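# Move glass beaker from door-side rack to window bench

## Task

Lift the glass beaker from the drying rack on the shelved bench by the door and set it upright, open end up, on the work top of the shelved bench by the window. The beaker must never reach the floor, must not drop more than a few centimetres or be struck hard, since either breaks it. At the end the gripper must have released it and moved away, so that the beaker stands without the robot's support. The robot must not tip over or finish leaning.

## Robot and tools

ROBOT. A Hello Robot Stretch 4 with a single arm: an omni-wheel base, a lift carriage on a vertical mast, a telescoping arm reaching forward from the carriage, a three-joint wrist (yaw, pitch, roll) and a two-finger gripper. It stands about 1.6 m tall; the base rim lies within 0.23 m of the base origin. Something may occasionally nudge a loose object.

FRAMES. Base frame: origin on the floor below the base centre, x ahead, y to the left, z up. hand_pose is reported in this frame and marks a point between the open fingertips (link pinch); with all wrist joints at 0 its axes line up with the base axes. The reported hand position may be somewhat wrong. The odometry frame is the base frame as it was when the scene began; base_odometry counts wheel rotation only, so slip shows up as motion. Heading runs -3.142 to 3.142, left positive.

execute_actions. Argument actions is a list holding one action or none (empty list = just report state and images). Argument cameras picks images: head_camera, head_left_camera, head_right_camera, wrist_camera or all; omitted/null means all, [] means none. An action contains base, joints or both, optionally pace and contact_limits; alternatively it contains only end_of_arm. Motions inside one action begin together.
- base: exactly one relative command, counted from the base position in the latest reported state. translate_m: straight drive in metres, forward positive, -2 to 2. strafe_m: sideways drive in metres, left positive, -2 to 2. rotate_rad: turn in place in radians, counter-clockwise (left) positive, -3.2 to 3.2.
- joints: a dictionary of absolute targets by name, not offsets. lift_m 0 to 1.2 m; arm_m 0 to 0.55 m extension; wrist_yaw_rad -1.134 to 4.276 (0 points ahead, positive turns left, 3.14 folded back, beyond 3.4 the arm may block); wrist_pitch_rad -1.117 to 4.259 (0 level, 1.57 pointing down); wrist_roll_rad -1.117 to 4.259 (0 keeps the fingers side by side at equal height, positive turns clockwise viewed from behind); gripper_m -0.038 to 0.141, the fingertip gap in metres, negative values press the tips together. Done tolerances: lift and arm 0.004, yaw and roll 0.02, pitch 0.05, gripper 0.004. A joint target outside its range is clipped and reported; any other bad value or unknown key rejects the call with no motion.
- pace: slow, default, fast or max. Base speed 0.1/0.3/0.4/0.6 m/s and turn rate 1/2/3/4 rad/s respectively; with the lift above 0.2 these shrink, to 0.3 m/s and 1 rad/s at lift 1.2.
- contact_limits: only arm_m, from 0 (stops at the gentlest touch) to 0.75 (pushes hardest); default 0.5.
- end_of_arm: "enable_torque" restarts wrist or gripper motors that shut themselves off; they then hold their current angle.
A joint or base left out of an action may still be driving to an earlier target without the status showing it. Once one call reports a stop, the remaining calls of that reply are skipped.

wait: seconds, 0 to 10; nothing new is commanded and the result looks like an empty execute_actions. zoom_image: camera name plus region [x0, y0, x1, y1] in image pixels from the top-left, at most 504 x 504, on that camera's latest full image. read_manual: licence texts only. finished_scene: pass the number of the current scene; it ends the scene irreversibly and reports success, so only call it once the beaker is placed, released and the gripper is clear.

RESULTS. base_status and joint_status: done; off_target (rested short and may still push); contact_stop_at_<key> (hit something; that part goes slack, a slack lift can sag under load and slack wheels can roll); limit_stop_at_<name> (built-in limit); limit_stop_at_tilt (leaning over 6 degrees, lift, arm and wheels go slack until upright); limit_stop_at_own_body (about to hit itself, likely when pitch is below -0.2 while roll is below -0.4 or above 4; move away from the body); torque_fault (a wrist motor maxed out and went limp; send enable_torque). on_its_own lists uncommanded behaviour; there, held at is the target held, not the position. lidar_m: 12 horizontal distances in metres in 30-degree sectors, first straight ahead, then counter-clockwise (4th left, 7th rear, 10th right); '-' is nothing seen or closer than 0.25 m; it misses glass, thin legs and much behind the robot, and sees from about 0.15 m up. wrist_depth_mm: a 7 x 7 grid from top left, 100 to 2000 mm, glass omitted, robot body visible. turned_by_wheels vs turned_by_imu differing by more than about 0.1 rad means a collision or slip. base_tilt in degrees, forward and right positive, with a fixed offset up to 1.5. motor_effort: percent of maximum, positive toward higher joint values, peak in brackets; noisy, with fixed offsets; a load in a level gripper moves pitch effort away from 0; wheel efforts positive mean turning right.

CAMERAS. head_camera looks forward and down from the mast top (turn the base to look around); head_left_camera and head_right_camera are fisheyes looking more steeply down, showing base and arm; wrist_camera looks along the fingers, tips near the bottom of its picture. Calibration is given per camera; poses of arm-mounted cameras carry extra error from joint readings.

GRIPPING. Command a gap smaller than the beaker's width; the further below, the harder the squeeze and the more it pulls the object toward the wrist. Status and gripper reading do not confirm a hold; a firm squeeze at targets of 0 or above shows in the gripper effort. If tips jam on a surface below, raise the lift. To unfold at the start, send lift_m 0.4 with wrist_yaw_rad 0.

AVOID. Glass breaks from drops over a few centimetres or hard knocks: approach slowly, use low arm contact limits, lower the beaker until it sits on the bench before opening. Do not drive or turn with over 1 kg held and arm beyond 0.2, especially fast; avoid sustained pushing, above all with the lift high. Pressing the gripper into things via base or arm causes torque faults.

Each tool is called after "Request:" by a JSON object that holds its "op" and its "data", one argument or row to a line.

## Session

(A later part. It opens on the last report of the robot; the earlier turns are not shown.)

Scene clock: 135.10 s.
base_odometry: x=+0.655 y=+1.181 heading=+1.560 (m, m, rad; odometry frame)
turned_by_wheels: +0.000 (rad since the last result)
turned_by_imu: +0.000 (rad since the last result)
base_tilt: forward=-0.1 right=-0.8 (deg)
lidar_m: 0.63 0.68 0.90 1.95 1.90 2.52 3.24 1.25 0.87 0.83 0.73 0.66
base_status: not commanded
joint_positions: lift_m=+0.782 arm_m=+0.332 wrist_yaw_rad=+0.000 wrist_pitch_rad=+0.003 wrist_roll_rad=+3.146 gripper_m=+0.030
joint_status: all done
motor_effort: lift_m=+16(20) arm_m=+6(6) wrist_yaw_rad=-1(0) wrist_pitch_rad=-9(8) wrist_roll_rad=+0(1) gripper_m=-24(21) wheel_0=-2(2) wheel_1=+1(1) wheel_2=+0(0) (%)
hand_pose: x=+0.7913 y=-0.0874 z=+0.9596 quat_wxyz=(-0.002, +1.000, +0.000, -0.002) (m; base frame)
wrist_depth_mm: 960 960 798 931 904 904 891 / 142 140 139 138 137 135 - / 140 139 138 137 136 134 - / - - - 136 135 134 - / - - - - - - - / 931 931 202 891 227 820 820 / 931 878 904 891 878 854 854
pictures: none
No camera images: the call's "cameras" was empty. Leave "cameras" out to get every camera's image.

Request:
{"op": "execute_actions", "data": {
  "actions": [
    {"joints":{"lift_m":0.7785,"gripper_m":0.12}}
  ],
  "cameras": ["head_camera","wrist_camera"]
}}

Scene clock: 139.17 s.
base_odometry: x=+0.655 y=+1.181 heading=+1.560 (m, m, rad; odometry frame)
turned_by_wheels: +0.000 (rad since the last result)
turned_by_imu: +0.000 (rad since the last result)
base_tilt: forward=-0.1 right=-0.8 (deg)
lidar_m: 0.62 0.65 0.90 1.93 1.88 2.53 3.26 1.22 0.86 0.83 0.75 0.68
base_status: not commanded
joint_positions: lift_m=+0.779 arm_m=+0.332 wrist_yaw_rad=+0.000 wrist_pitch_rad=+0.002 wrist_roll_rad=+3.146 gripper_m=+0.120
joint_status: all done
motor_effort: lift_m=+15(15) arm_m=+6(6) wrist_yaw_rad=+0(0) wrist_pitch_rad=-5(9) wrist_roll_rad=+1(0) gripper_m=-1(21) wheel_0=-2(2) wheel_1=+1(1) wheel_2=+0(0) (%)
hand_pose: x=+0.7913 y=-0.0874 z=+0.9565 quat_wxyz=(-0.002, +1.000, +0.000, -0.001) (m; base frame)
wrist_depth_mm: 976 960 946 931 917 904 878 / 142 140 139 138 136 135 - / 140 139 138 137 135 134 - / 140 138 137 136 135 133 - / - - - - - - - / 931 931 213 891 788 778 854 / 931 917 891 153 878 854 854
pictures: head_camera, wrist_camera
camera_calibration (this result's frames):
wrist_camera: T_world_to_cam=[[0.00992662, 0.999365, -0.0342171, 0.11584], [0.0462373, 0.0337235, 0.998361, -0.917585], [0.998881, -0.0114925, -0.0458732, -0.526362], [0, 0, 0, 1]] pos_world=[0.56705, -0.0908712, 0.895899]
Images, in order (width x height): head_camera 420x560, wrist_camera 616x392.

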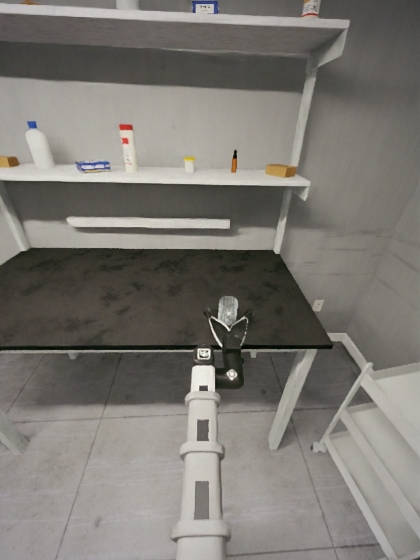

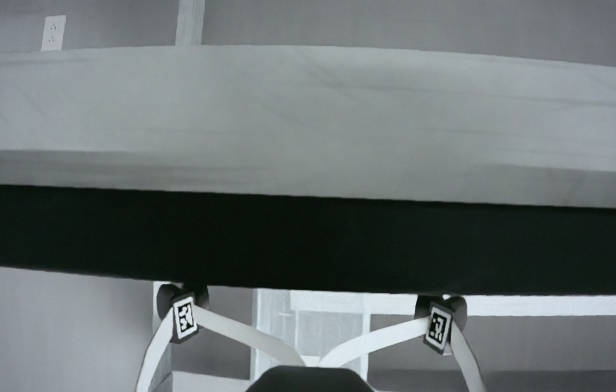

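Request:
{"op": "execute_actions", "data": {
  "actions": [
    {"base":{"translate_m":-0.25},"joints":{"arm_m":0.0,"lift_m":0.786},"pace":"fast"}
  ],
  "cameras": ["head_camera"]
}}

Request:
{"op": "zoom_image", "data": {
  "camera": "head_camera",
  "region": [170, 230, 290, 330]
}}

Scene clock: 143.13 s.
base_odometry: x=+0.653 y=+0.931 heading=+1.560 (m, m, rad; odometry frame)
turned_by_wheels: +0.000 (rad since the last result)
turned_by_imu: +0.000 (rad since the last result)
base_tilt: forward=-0.1 right=-0.8 (deg)
lidar_m: 0.87 0.90 1.25 1.86 1.88 2.38 2.30 1.21 0.97 0.83 0.87 0.92
base_status: done
joint_positions: lift_m=+0.786 arm_m=+0.001 wrist_yaw_rad=+0.000 wrist_pitch_rad=+0.002 wrist_roll_rad=+3.146 gripper_m=+0.120
joint_status: all done
motor_effort: lift_m=+24(20) arm_m=-5(6) wrist_yaw_rad=+1(1) wrist_pitch_rad=-4(4) wrist_roll_rad=+1(0) gripper_m=+0(3) wheel_0=+0(8) wheel_1=+0(10) wheel_2=+0(11) (%)
hand_pose: x=+0.4605 y=-0.0875 z=+0.9632 quat_wxyz=(-0.002, +1.000, +0.000, -0.001) (m; base frame)
wrist_depth_mm: 1464 1537 1499 1464 1430 1430 1336 / 1281 1576 1537 1537 1464 1464 1397 / 1464 1537 1499 1464 1430 1430 1397 / 1464 1537 715 707 699 699 699 / 1499 1499 1464 1464 1430 1430 1430 / 1499 1499 224 1430 1430 1397 1397 / 1499 1499 1464 153 1098 1138 1118
pictures: head_camera
Images, in order (width x height): head_camera 420x560.

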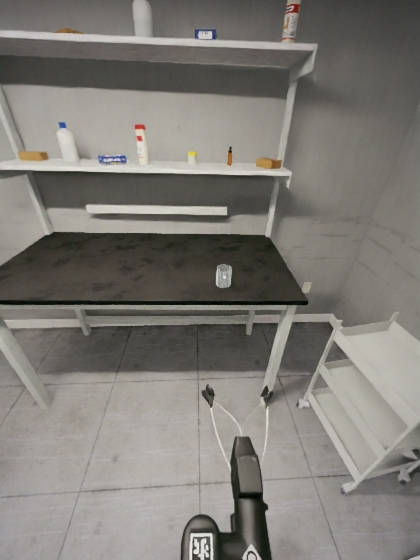

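Region (170, 230, 290, 330) of head_camera's 420x560 image, scaled by 4.200, with more detail than that image has.

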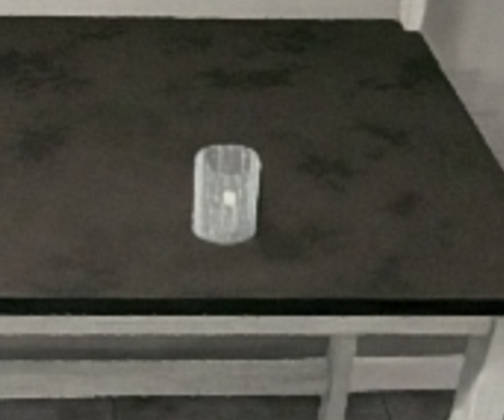

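Request:
{"op": "finished_scene", "data": {
  "scene": 2
}}

The scene is finished: the task was done.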